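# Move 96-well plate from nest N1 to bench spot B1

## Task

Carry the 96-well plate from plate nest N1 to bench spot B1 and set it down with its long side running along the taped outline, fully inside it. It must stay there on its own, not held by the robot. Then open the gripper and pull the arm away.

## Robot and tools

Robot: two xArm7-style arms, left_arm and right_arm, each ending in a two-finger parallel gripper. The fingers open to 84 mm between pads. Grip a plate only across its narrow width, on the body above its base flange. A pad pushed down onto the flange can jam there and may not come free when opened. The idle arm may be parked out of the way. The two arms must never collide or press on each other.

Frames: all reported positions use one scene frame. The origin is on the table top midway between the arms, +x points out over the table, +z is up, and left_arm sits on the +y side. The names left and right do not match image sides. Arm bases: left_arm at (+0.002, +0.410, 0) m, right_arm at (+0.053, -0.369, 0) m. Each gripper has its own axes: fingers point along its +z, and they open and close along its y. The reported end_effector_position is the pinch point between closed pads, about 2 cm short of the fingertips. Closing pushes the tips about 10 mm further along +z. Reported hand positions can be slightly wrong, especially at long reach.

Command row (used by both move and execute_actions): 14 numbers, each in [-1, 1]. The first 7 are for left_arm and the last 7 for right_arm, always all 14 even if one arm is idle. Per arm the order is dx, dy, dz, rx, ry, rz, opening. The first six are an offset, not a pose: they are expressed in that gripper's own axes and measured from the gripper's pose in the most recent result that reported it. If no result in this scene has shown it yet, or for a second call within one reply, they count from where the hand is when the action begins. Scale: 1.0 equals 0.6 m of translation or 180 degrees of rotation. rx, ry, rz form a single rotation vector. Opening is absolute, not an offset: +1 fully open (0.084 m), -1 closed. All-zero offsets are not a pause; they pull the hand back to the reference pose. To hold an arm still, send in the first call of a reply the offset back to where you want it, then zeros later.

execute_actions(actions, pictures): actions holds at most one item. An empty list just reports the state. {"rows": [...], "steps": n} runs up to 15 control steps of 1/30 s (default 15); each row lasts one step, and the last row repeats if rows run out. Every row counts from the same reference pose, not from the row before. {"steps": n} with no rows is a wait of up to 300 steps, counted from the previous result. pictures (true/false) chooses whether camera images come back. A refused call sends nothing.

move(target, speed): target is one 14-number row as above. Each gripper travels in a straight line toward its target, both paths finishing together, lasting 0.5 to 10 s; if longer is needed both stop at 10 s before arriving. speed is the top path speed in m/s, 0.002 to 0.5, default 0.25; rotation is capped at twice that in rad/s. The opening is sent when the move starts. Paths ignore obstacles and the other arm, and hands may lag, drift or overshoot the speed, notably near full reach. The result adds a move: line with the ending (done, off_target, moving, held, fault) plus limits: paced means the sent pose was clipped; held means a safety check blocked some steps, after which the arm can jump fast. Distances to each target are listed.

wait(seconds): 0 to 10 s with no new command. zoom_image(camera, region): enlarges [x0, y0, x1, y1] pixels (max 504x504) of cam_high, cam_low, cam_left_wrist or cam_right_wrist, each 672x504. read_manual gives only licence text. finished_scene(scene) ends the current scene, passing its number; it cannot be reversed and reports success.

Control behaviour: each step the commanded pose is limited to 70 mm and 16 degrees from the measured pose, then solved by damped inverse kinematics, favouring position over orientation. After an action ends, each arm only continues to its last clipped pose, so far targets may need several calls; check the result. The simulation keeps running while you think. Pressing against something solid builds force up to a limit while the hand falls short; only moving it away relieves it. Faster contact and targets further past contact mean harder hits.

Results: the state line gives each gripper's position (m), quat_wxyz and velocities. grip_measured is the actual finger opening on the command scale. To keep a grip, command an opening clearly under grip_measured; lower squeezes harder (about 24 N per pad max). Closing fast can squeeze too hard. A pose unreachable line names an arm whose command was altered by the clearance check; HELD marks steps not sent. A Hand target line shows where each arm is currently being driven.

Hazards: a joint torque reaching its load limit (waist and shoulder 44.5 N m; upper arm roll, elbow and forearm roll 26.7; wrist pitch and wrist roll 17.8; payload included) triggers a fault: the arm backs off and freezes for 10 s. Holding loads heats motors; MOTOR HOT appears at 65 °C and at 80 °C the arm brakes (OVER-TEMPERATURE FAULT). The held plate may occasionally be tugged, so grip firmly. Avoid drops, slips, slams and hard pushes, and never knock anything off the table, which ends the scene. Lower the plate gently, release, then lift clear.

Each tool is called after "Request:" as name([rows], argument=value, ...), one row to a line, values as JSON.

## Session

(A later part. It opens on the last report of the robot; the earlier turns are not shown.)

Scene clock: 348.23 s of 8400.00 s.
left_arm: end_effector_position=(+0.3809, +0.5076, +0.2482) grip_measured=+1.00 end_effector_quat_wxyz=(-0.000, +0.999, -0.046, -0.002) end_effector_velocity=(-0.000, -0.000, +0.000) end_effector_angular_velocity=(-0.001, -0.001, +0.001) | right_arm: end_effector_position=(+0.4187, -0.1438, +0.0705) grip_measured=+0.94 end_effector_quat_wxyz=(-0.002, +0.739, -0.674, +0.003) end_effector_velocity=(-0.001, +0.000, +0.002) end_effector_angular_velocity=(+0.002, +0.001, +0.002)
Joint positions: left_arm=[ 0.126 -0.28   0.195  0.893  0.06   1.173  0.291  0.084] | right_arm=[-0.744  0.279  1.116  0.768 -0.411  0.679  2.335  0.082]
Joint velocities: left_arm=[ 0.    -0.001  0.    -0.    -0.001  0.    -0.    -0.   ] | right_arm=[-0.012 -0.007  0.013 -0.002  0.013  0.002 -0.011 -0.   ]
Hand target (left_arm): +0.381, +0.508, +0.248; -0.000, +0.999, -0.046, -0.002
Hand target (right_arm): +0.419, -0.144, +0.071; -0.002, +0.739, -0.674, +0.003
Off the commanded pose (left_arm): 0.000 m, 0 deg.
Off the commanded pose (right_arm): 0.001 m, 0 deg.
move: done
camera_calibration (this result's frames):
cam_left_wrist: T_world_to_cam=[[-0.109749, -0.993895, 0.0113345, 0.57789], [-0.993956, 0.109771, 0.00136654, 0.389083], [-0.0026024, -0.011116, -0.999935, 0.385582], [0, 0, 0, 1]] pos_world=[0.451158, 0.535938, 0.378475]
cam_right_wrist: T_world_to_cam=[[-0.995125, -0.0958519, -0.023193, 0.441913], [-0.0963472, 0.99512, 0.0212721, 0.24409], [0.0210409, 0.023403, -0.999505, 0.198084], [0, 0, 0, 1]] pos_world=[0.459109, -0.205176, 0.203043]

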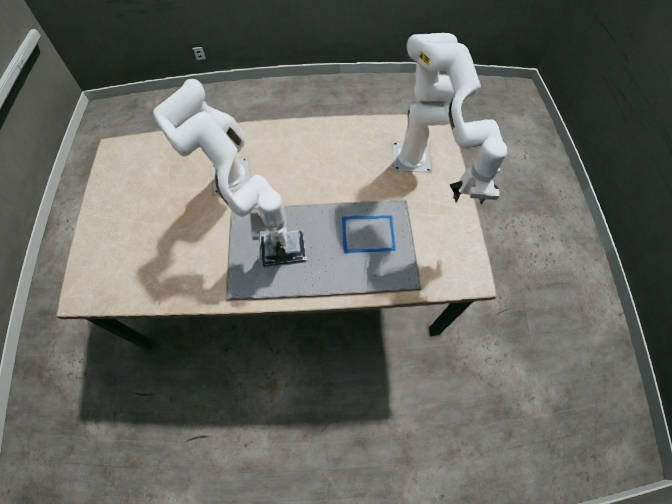

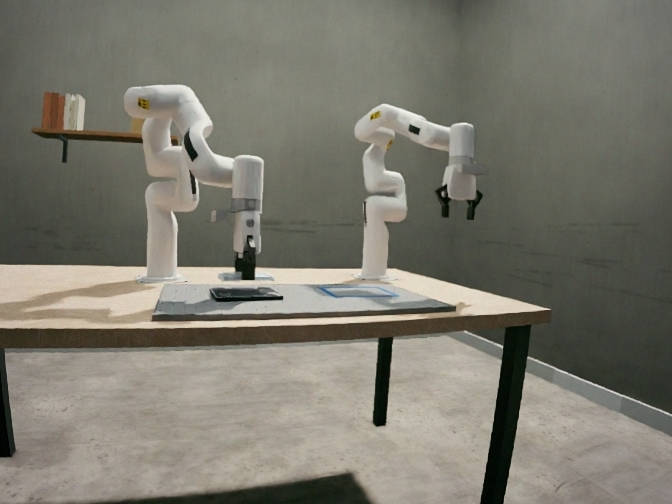

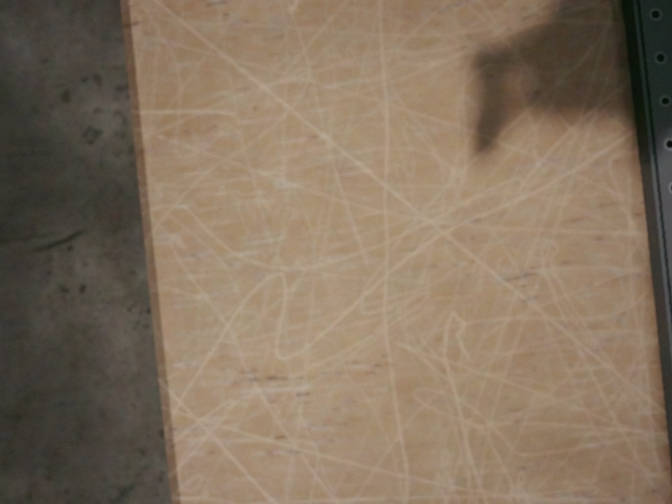

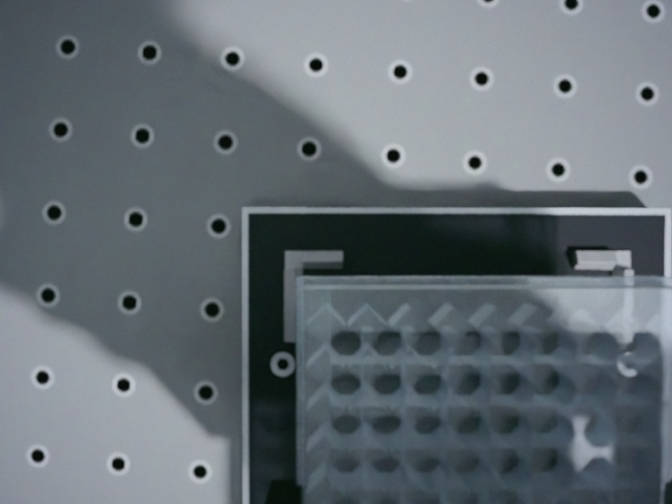

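Request:
move(target=[0, 0, 0, 0, 0, 0, 1, -0.5372, 0.0368, -0.06, 0, 0, 0.0292, -1], speed=0.15)

Scene clock: 371.07 s of 8400.00 s.
left_arm: end_effector_position=(+0.3809, +0.5076, +0.2482) grip_measured=+1.00 end_effector_quat_wxyz=(-0.000, +0.999, -0.046, -0.002) end_effector_velocity=(-0.000, -0.000, -0.000) end_effector_angular_velocity=(-0.001, +0.001, -0.000) | right_arm: end_effector_position=(+0.3685, +0.1746, +0.1082) grip_measured=+0.94 end_effector_quat_wxyz=(+0.004, -0.707, +0.707, -0.003) end_effector_velocity=(-0.002, +0.003, +0.001) end_effector_angular_velocity=(-0.003, +0.003, +0.004)
Joint positions: left_arm=[ 0.126 -0.28   0.195  0.893  0.06   1.173  0.291  0.084] | right_arm=[ 0.278  0.842  0.864  1.707 -0.673  1.167  2.985  0.082]
Joint velocities: left_arm=[-0.001  0.    -0.    -0.    -0.001  0.    -0.     0.   ] | right_arm=[ 0.014  0.008 -0.002  0.018  0.001  0.013 -0.002  0.   ]
Hand target (left_arm): +0.381, +0.508, +0.248; -0.000, +0.999, -0.046, -0.002
Hand target (right_arm): +0.368, +0.175, +0.108; -0.004, +0.707, -0.707, +0.003
Off the commanded pose (left_arm): 0.000 m, 0 deg.
Off the commanded pose (right_arm): 0.003 m, 0 deg.
After step 90, 17.13 s passed at rest.
move: done
camera_calibration (this result's frames):
cam_left_wrist: T_world_to_cam=[[-0.109749, -0.993895, 0.0113345, 0.57789], [-0.993956, 0.109771, 0.0013665, 0.389083], [-0.00260236, -0.011116, -0.999935, 0.385582], [0, 0, 0, 1]] pos_world=[0.451158, 0.535938, 0.378475]
cam_right_wrist: T_world_to_cam=[[-0.999655, -0.00308508, -0.0260735, 0.409161], [-0.00371001, 0.999706, 0.0239541, -0.113709], [0.0259919, 0.0240426, -0.999373, 0.227394], [0, 0, 0, 1]] pos_world=[0.402688, 0.109471, 0.240644]

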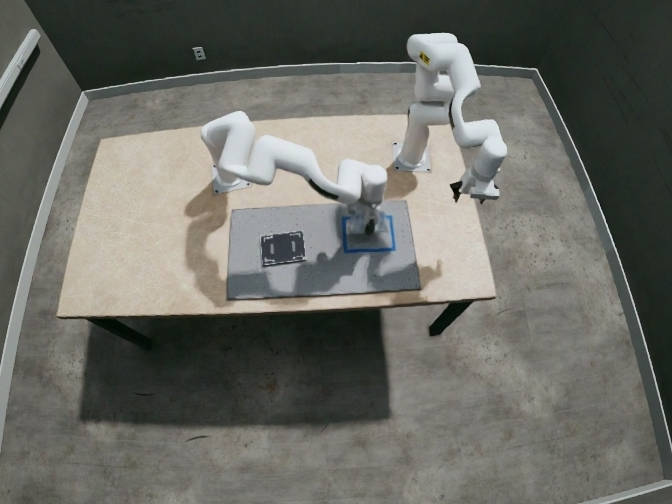

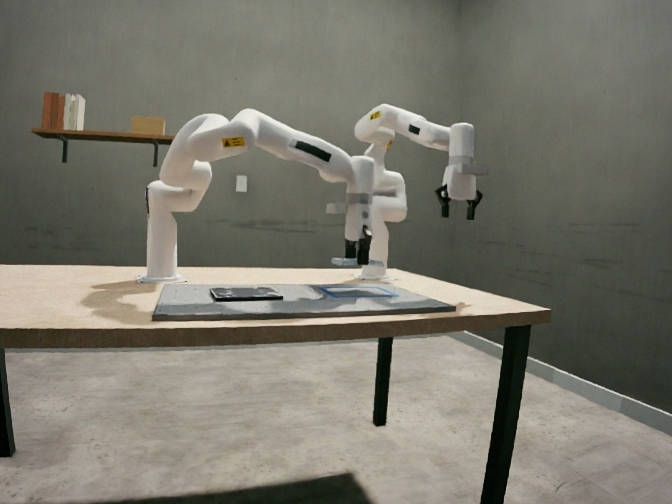

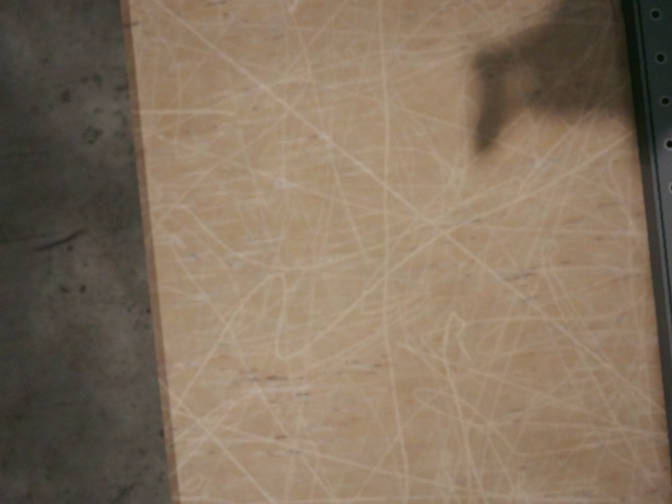

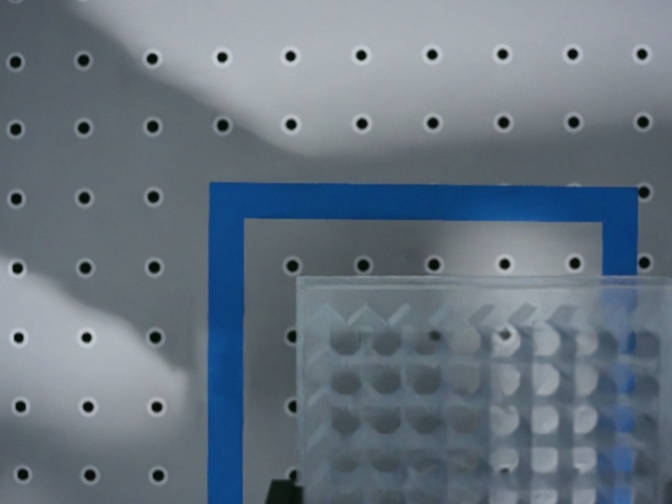

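Request:
move(target=[0, 0, 0, 0, 0, 0, 1, -0.008, -0.0045, 0.1, 0, 0, 0.003, -1], speed=0.06)

Request:
zoom_image(camera="cam_low", region=[310, 250, 410, 310])

Scene clock: 402.87 s of 8400.00 s.
left_arm: end_effector_position=(+0.3809, +0.5076, +0.2482) grip_measured=+1.00 end_effector_quat_wxyz=(-0.000, +0.999, -0.046, -0.002) end_effector_velocity=(+0.000, -0.001, +0.000) end_effector_angular_velocity=(+0.001, +0.000, -0.002) | right_arm: end_effector_position=(+0.3718, +0.1799, +0.0489) grip_measured=+0.94 end_effector_quat_wxyz=(+0.004, -0.703, +0.711, -0.002) end_effector_velocity=(+0.000, +0.001, -0.002) end_effector_angular_velocity=(+0.001, -0.003, +0.001)
Joint positions: left_arm=[ 0.126 -0.28   0.195  0.893  0.06   1.173  0.291  0.084] | right_arm=[ 0.312  0.939  0.807  1.707 -0.733  1.075  3.019  0.082]
Joint velocities: left_arm=[-0.     0.001 -0.002  0.001  0.     0.    -0.     0.   ] | right_arm=[ 0.003  0.004 -0.002  0.002 -0.004 -0.003  0.001  0.   ]
Hand target (left_arm): +0.381, +0.508, +0.248; -0.000, +0.999, -0.046, -0.002
Hand target (right_arm): +0.372, +0.180, +0.048; -0.004, +0.703, -0.711, +0.003
Off the commanded pose (left_arm): 0.000 m, 0 deg.
Off the commanded pose (right_arm): 0.001 m, 0 deg.
After step 90, 27.43 s passed at rest.
move: done
camera_calibration (this result's frames):
cam_left_wrist: T_world_to_cam=[[-0.109749, -0.993895, 0.0113344, 0.57789], [-0.993956, 0.109771, 0.00136643, 0.389083], [-0.00260228, -0.0111159, -0.999935, 0.385582], [0, 0, 0, 1]] pos_world=[0.451158, 0.535938, 0.378475]
cam_right_wrist: T_world_to_cam=[[-0.999641, 0.00629453, -0.0260302, 0.40917], [0.00564584, 0.999674, 0.0249197, -0.121069], [0.0261785, 0.0247638, -0.999351, 0.167732], [0, 0, 0, 1]] pos_world=[0.405316, 0.1143, 0.181291]

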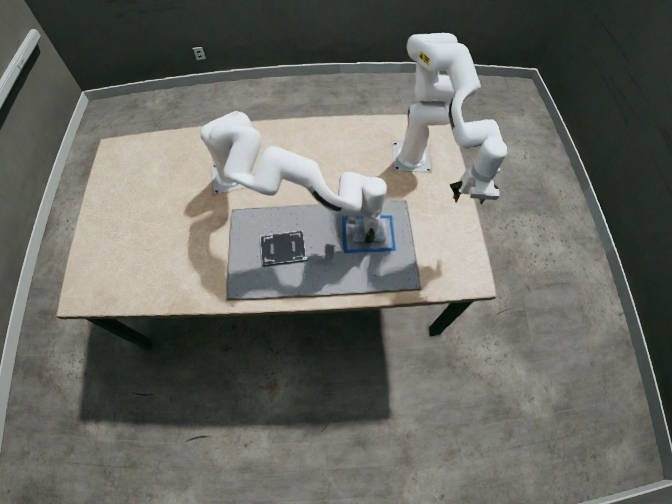

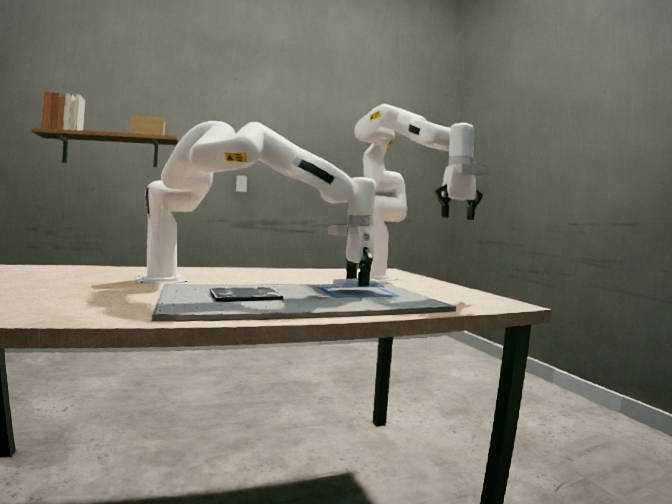

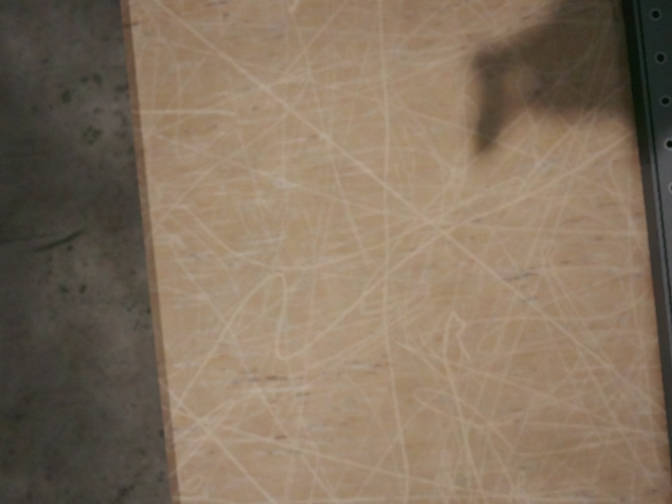

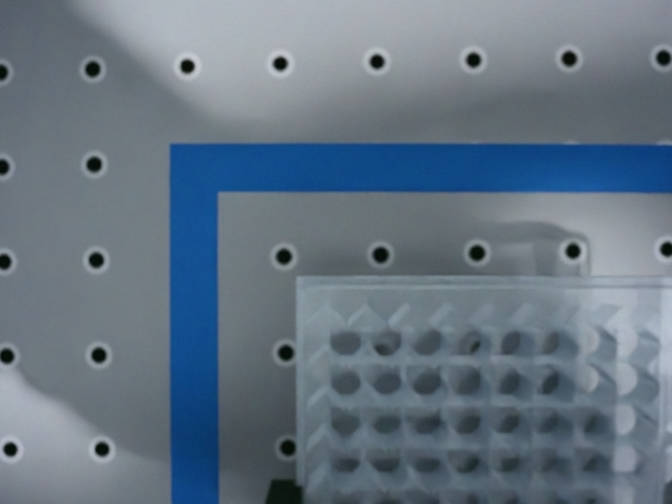

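Region (310, 250, 410, 310) of cam_low's 672x504 image, scaled by 5.040, with more detail than that image has; it fills the top 302 rows of this view, and the rest is white.

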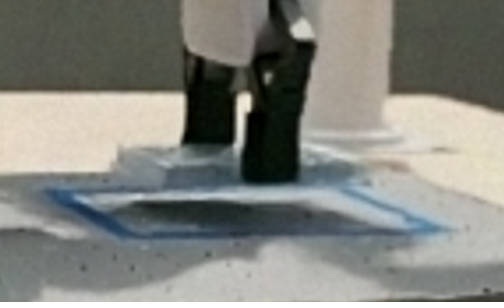

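Request:
move(target=[0, 0, 0, 0, 0, 0, 1, 0, 0, 0.0185, 0, 0, 0, -1], speed=0.02)

Request:
zoom_image(camera="cam_low", region=[310, 250, 410, 310])

Scene clock: 416.30 s of 8400.00 s.
left_arm: end_effector_position=(+0.3809, +0.5076, +0.2482) grip_measured=+1.00 end_effector_quat_wxyz=(-0.000, +0.999, -0.046, -0.002) end_effector_velocity=(-0.000, +0.001, +0.000) end_effector_angular_velocity=(+0.000, -0.001, +0.001) | right_arm: end_effector_position=(+0.3719, +0.1800, +0.0380) grip_measured=+0.94 end_effector_quat_wxyz=(+0.004, -0.703, +0.711, -0.002) end_effector_velocity=(+0.002, +0.001, +0.000) end_effector_angular_velocity=(+0.004, -0.003, -0.002)
Joint positions: left_arm=[ 0.126 -0.28   0.195  0.893  0.06   1.173  0.291  0.084] | right_arm=[ 0.317  0.956  0.797  1.706 -0.743  1.057  3.024  0.082]
Joint velocities: left_arm=[ 0.    -0.     0.002  0.     0.001 -0.     0.001  0.   ] | right_arm=[-0.002  0.001 -0.     0.002 -0.003 -0.004  0.001  0.   ]
Hand target (left_arm): +0.381, +0.508, +0.248; -0.000, +0.999, -0.046, -0.002
Hand target (right_arm): +0.372, +0.180, +0.038; -0.004, +0.703, -0.711, +0.002
Off the commanded pose (left_arm): 0.000 m, 0 deg.
Off the commanded pose (right_arm): 0.000 m, 0 deg.
After step 90, 9.60 s passed at rest.
move: done
camera_calibration (this result's frames):
cam_left_wrist: T_world_to_cam=[[-0.109749, -0.993895, 0.0113345, 0.57789], [-0.993956, 0.109771, 0.00136649, 0.389083], [-0.00260234, -0.011116, -0.999935, 0.385582], [0, 0, 0, 1]] pos_world=[0.451158, 0.535938, 0.378475]
cam_right_wrist: T_world_to_cam=[[-0.999643, 0.00629852, -0.0259751, 0.408977], [0.00564899, 0.999671, 0.025004, -0.120879], [0.0261241, 0.0248483, -0.99935, 0.156836], [0, 0, 0, 1]] pos_world=[0.405416, 0.114366, 0.17038]

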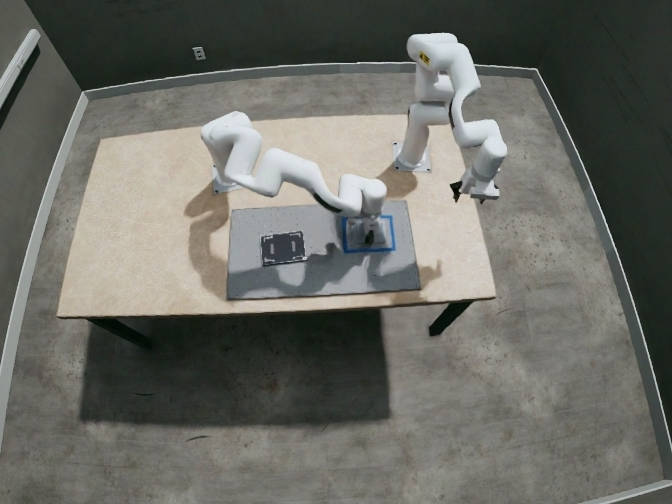

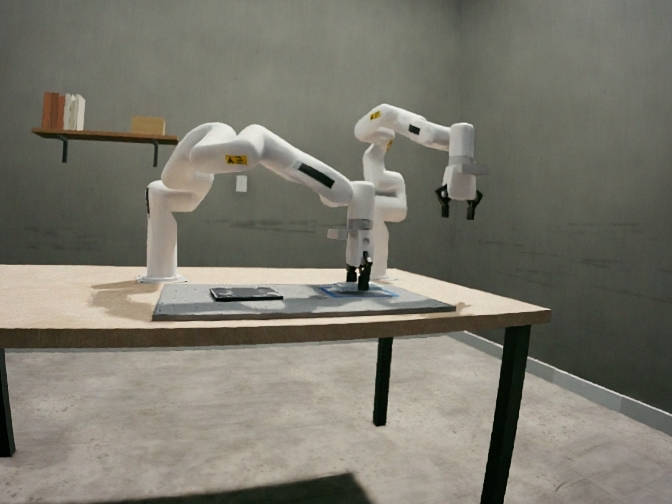

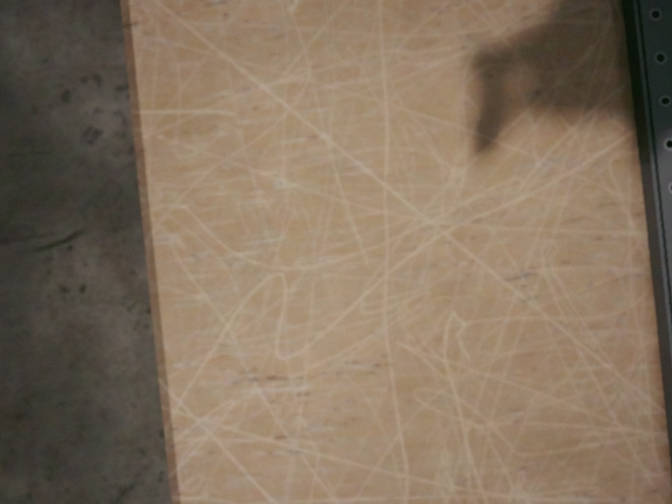

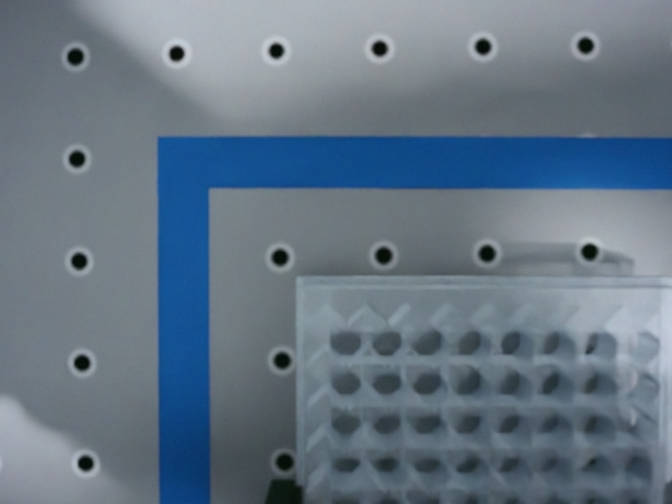

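Region (310, 250, 410, 310) of cam_low's 672x504 image, scaled by 5.040, with more detail than that image has; it fills the top 302 rows of this view, and the rest is white.

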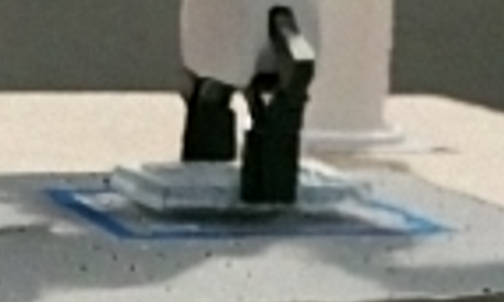

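Request:
move(target=[0, 0, 0, 0, 0, 0, 1, 0, 0, 0.005, 0, 0, 0, -1], speed=0.008)

Request:
zoom_image(camera="cam_low", region=[310, 250, 410, 310])

Scene clock: 440.63 s of 8400.00 s.
left_arm: end_effector_position=(+0.3809, +0.5076, +0.2482) grip_measured=+1.00 end_effector_quat_wxyz=(-0.000, +0.999, -0.046, -0.002) end_effector_velocity=(+0.000, -0.000, +0.000) end_effector_angular_velocity=(+0.000, -0.001, +0.001) | right_arm: end_effector_position=(+0.3719, +0.1800, +0.0350) grip_measured=+0.94 end_effector_quat_wxyz=(+0.004, -0.703, +0.711, -0.002) end_effector_velocity=(+0.000, +0.000, -0.000) end_effector_angular_velocity=(+0.000, -0.002, +0.001)
Joint positions: left_arm=[ 0.126 -0.28   0.195  0.893  0.06   1.173  0.291  0.084] | right_arm=[ 0.318  0.96   0.794  1.705 -0.746  1.053  3.026  0.082]
Joint velocities: left_arm=[ 0.001 -0.    -0.001  0.001 -0.     0.    -0.001  0.   ] | right_arm=[ 0.001  0.001 -0.     0.001 -0.003 -0.001  0.001 -0.   ]
Hand target (left_arm): +0.381, +0.508, +0.248; -0.000, +0.999, -0.046, -0.002
Hand target (right_arm): +0.372, +0.180, +0.035; -0.004, +0.703, -0.711, +0.002
Off the commanded pose (left_arm): 0.000 m, 0 deg.
Off the commanded pose (right_arm): 0.000 m, 0 deg.
After step 90, 20.63 s passed at rest.
move: done
camera_calibration (this result's frames):
cam_left_wrist: T_world_to_cam=[[-0.109749, -0.993895, 0.0113345, 0.57789], [-0.993956, 0.109771, 0.00136653, 0.389083], [-0.00260238, -0.011116, -0.999935, 0.385582], [0, 0, 0, 1]] pos_world=[0.451158, 0.535938, 0.378475]
cam_right_wrist: T_world_to_cam=[[-0.999644, 0.00629234, -0.0259143, 0.408913], [0.00564597, 0.999673, 0.0249406, -0.120796], [0.0260627, 0.0247854, -0.999353, 0.153931], [0, 0, 0, 1]] pos_world=[0.405438, 0.114368, 0.167441]

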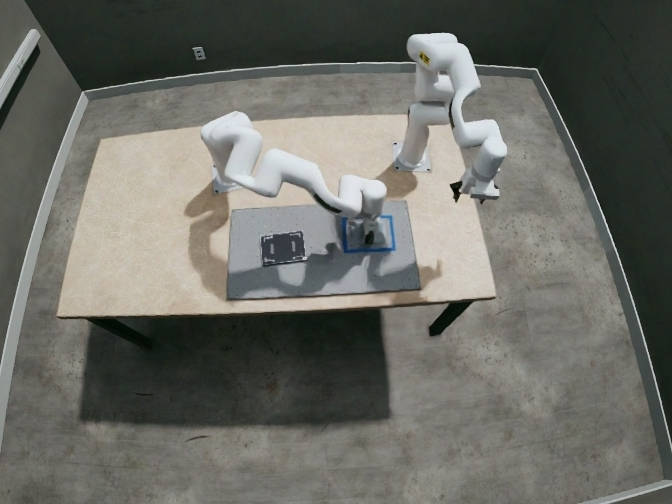

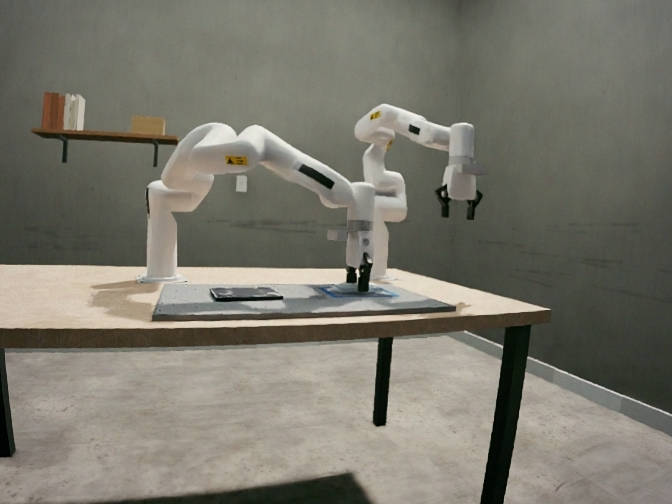

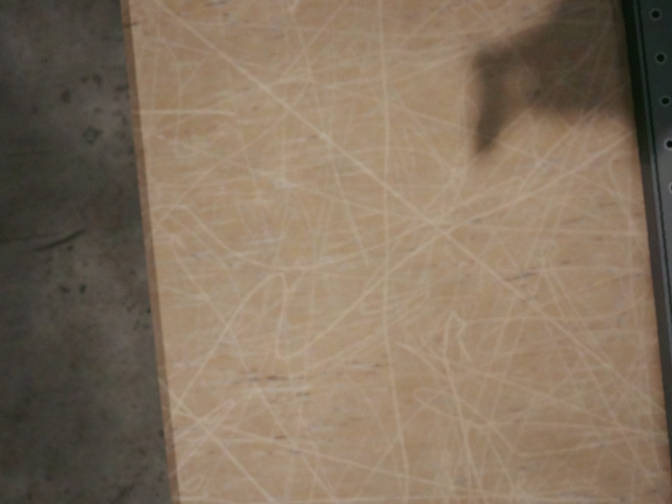

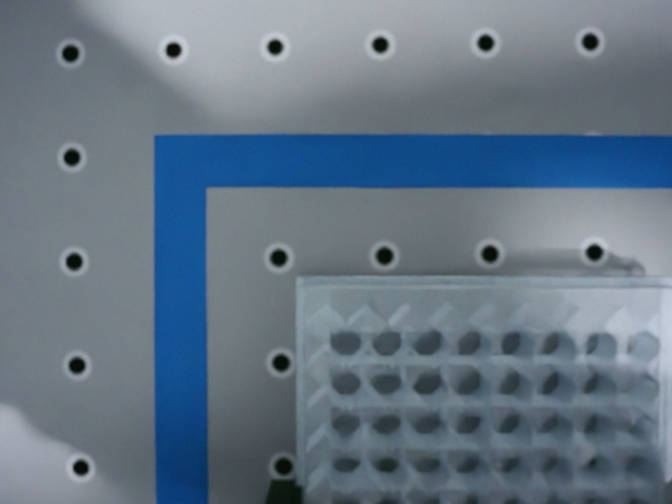

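Region (310, 250, 410, 310) of cam_low's 672x504 image, scaled by 5.040, with more detail than that image has; it fills the top 302 rows of this view, and the rest is white.

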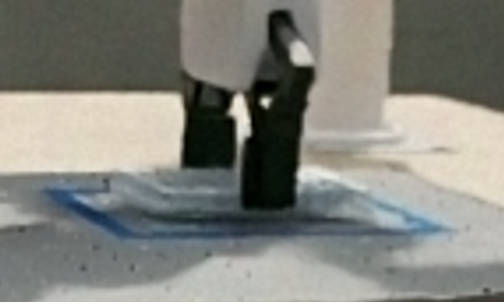

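Request:
move(target=[0, 0, 0, 0, 0, 0, 1, 0, 0, 0.0033, 0, 0, 0, -1], speed=0.005)

Request:
zoom_image(camera="cam_low", region=[310, 250, 410, 310])

Scene clock: 451.30 s of 8400.00 s.
left_arm: end_effector_position=(+0.3809, +0.5076, +0.2482) grip_measured=+1.00 end_effector_quat_wxyz=(-0.000, +0.999, -0.046, -0.002) end_effector_velocity=(-0.000, +0.000, -0.001) end_effector_angular_velocity=(-0.000, +0.001, +0.002) | right_arm: end_effector_position=(+0.3719, +0.1800, +0.0331) grip_measured=+0.94 end_effector_quat_wxyz=(+0.004, -0.703, +0.711, -0.002) end_effector_velocity=(-0.001, +0.001, -0.000) end_effector_angular_velocity=(+0.002, +0.001, +0.002)
Joint positions: left_arm=[ 0.126 -0.28   0.195  0.893  0.06   1.173  0.291  0.084] | right_arm=[ 0.319  0.963  0.792  1.705 -0.748  1.05   3.026  0.082]
Joint velocities: left_arm=[ 0.001  0.     0.    -0.001  0.    -0.    -0.001 -0.   ] | right_arm=[ 0.002  0.001  0.001  0.    -0.    -0.001  0.     0.   ]
Hand target (left_arm): +0.381, +0.508, +0.248; -0.000, +0.999, -0.046, -0.002
Hand target (right_arm): +0.372, +0.180, +0.033; -0.004, +0.703, -0.711, +0.002
Off the commanded pose (left_arm): 0.000 m, 0 deg.
Off the commanded pose (right_arm): 0.000 m, 0 deg.
After step 90, 6.97 s passed at rest.
move: done
camera_calibration (this result's frames):
cam_left_wrist: T_world_to_cam=[[-0.109748, -0.993895, 0.0113344, 0.57789], [-0.993956, 0.109771, 0.00136644, 0.389083], [-0.00260229, -0.0111159, -0.999935, 0.385582], [0, 0, 0, 1]] pos_world=[0.451158, 0.535938, 0.378475]
cam_right_wrist: T_world_to_cam=[[-0.999645, 0.00628866, -0.0258744, 0.408871], [0.00564434, 0.999674, 0.0249001, -0.120742], [0.0260226, 0.0247452, -0.999355, 0.152015], [0, 0, 0, 1]] pos_world=[0.405452, 0.114369, 0.165503]

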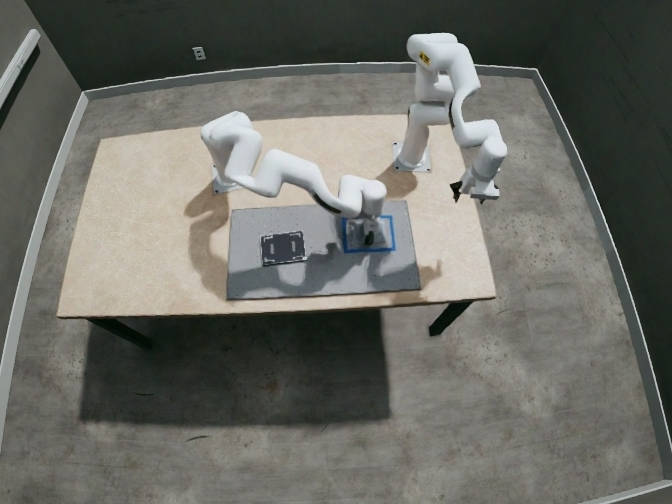

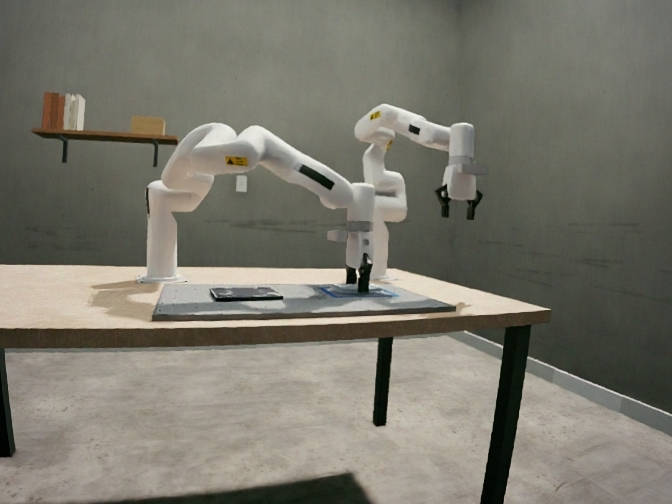

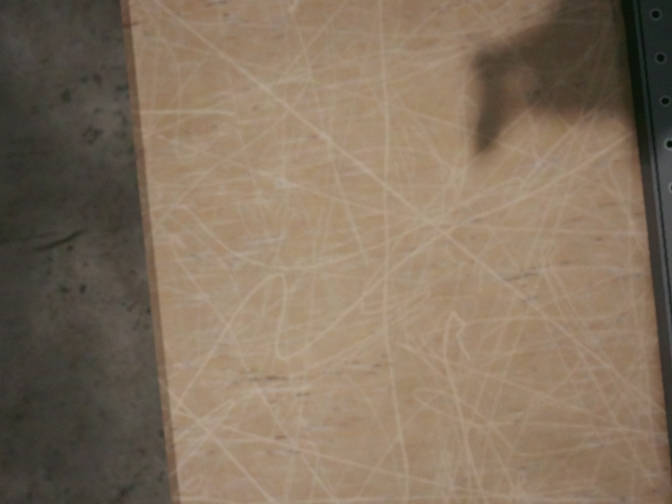

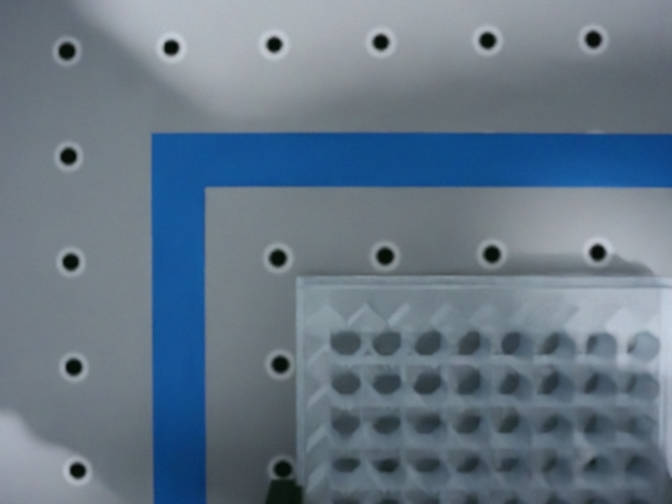

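Region (310, 250, 410, 310) of cam_low's 672x504 image, scaled by 5.040, with more detail than that image has; it fills the top 302 rows of this view, and the rest is white.

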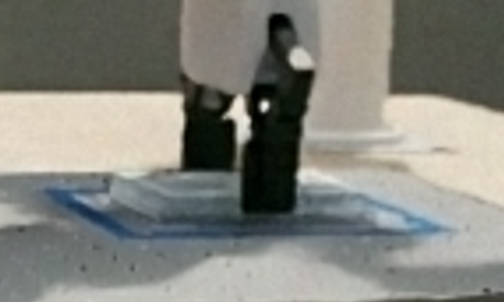

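Request:
zoom_image(camera="cam_right_wrist", region=[552, 230, 672, 370])

Request:
move(target=[0, 0, 0, 0, 0, 0, 1, 0, 0, 0.0025, 0, 0, 0, -1], speed=0.004)

Request:
zoom_image(camera="cam_right_wrist", region=[552, 230, 672, 370])

Region (552, 230, 672, 370) of cam_right_wrist's 672x504 image, scaled by 3.600, with more detail than that image has; it fills the left 432 columns of this view, and the rest is white.

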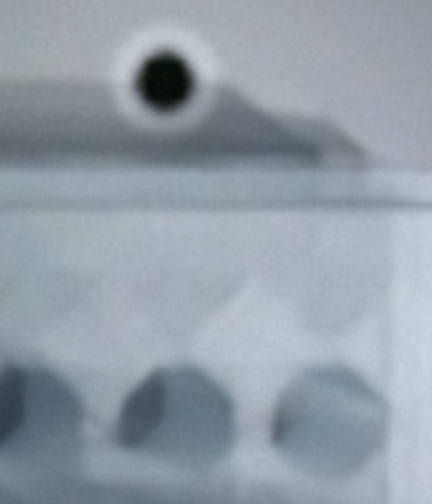

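Scene clock: 462.00 s of 8400.00 s.
left_arm: end_effector_position=(+0.3809, +0.5076, +0.2482) grip_measured=+1.00 end_effector_quat_wxyz=(-0.000, +0.999, -0.046, -0.002) end_effector_velocity=(+0.000, -0.000, +0.000) end_effector_angular_velocity=(+0.001, -0.000, -0.001) | right_arm: end_effector_position=(+0.3719, +0.1800, +0.0316) grip_measured=+0.94 end_effector_quat_wxyz=(+0.004, -0.703, +0.711, -0.002) end_effector_velocity=(+0.001, -0.000, -0.000) end_effector_angular_velocity=(+0.000, -0.000, -0.001)
Joint positions: left_arm=[ 0.126 -0.28   0.195  0.893  0.06   1.173  0.291  0.084] | right_arm=[ 0.32   0.966  0.791  1.705 -0.749  1.047  3.027  0.082]
Joint velocities: left_arm=[-0.    -0.    -0.001 -0.     0.001  0.    -0.    -0.   ] | right_arm=[-0.001  0.001  0.     0.    -0.001 -0.     0.     0.   ]
Hand target (left_arm): +0.381, +0.508, +0.248; -0.000, +0.999, -0.046, -0.002
Hand target (right_arm): +0.372, +0.180, +0.032; -0.004, +0.703, -0.711, +0.002
Off the commanded pose (left_arm): 0.000 m, 0 deg.
Off the commanded pose (right_arm): 0.000 m, 0 deg.
After step 90, 7.00 s passed at rest.
move: done
camera_calibration (this result's frames):
cam_left_wrist: T_world_to_cam=[[-0.109748, -0.993895, 0.0113345, 0.57789], [-0.993956, 0.109771, 0.0013666, 0.389083], [-0.00260245, -0.011116, -0.999935, 0.385582], [0, 0, 0, 1]] pos_world=[0.451158, 0.535938, 0.378475]
cam_right_wrist: T_world_to_cam=[[-0.999646, 0.00628547, -0.0258437, 0.408839], [0.00564273, 0.999675, 0.0248687, -0.120701], [0.0259916, 0.0247141, -0.999357, 0.150563], [0, 0, 0, 1]] pos_world=[0.405462, 0.11437, 0.164034]

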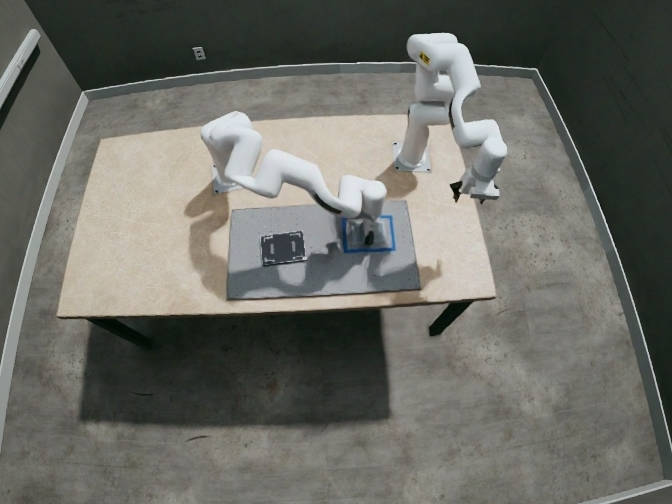

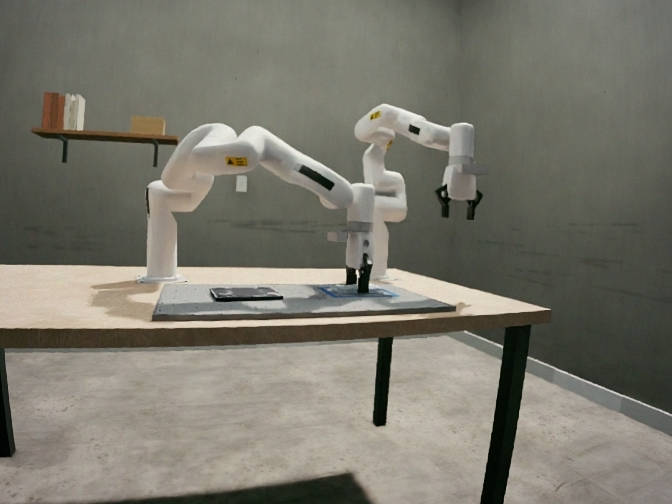

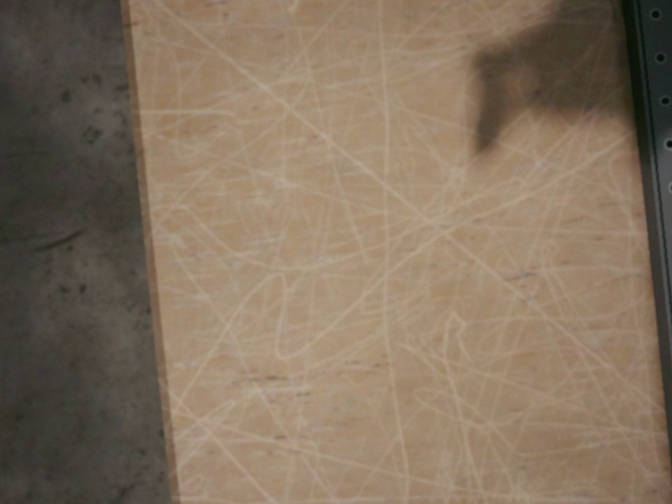

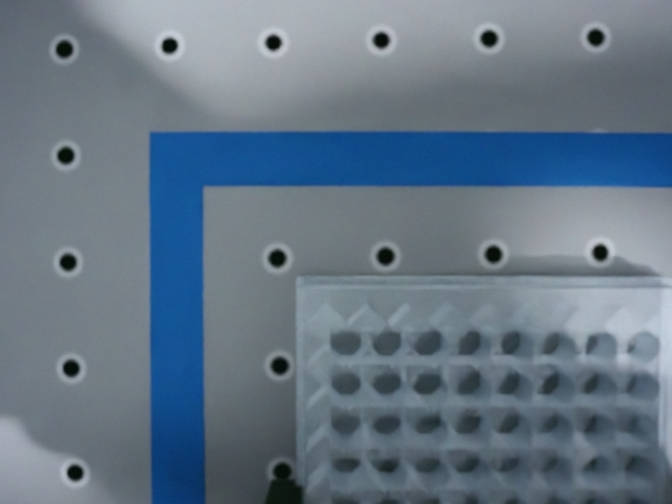

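Region (552, 230, 672, 370) of cam_right_wrist's 672x504 image, scaled by 3.600, with more detail than that image has; it fills the left 432 columns of this view, and the rest is white.

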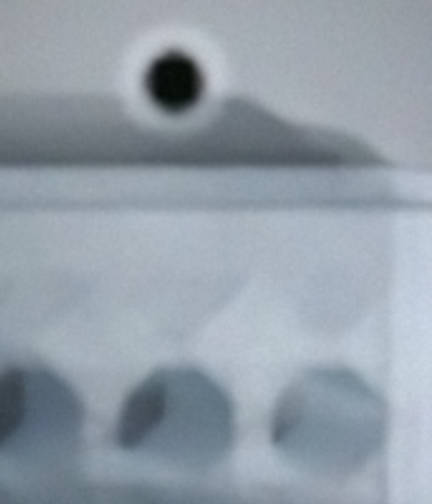

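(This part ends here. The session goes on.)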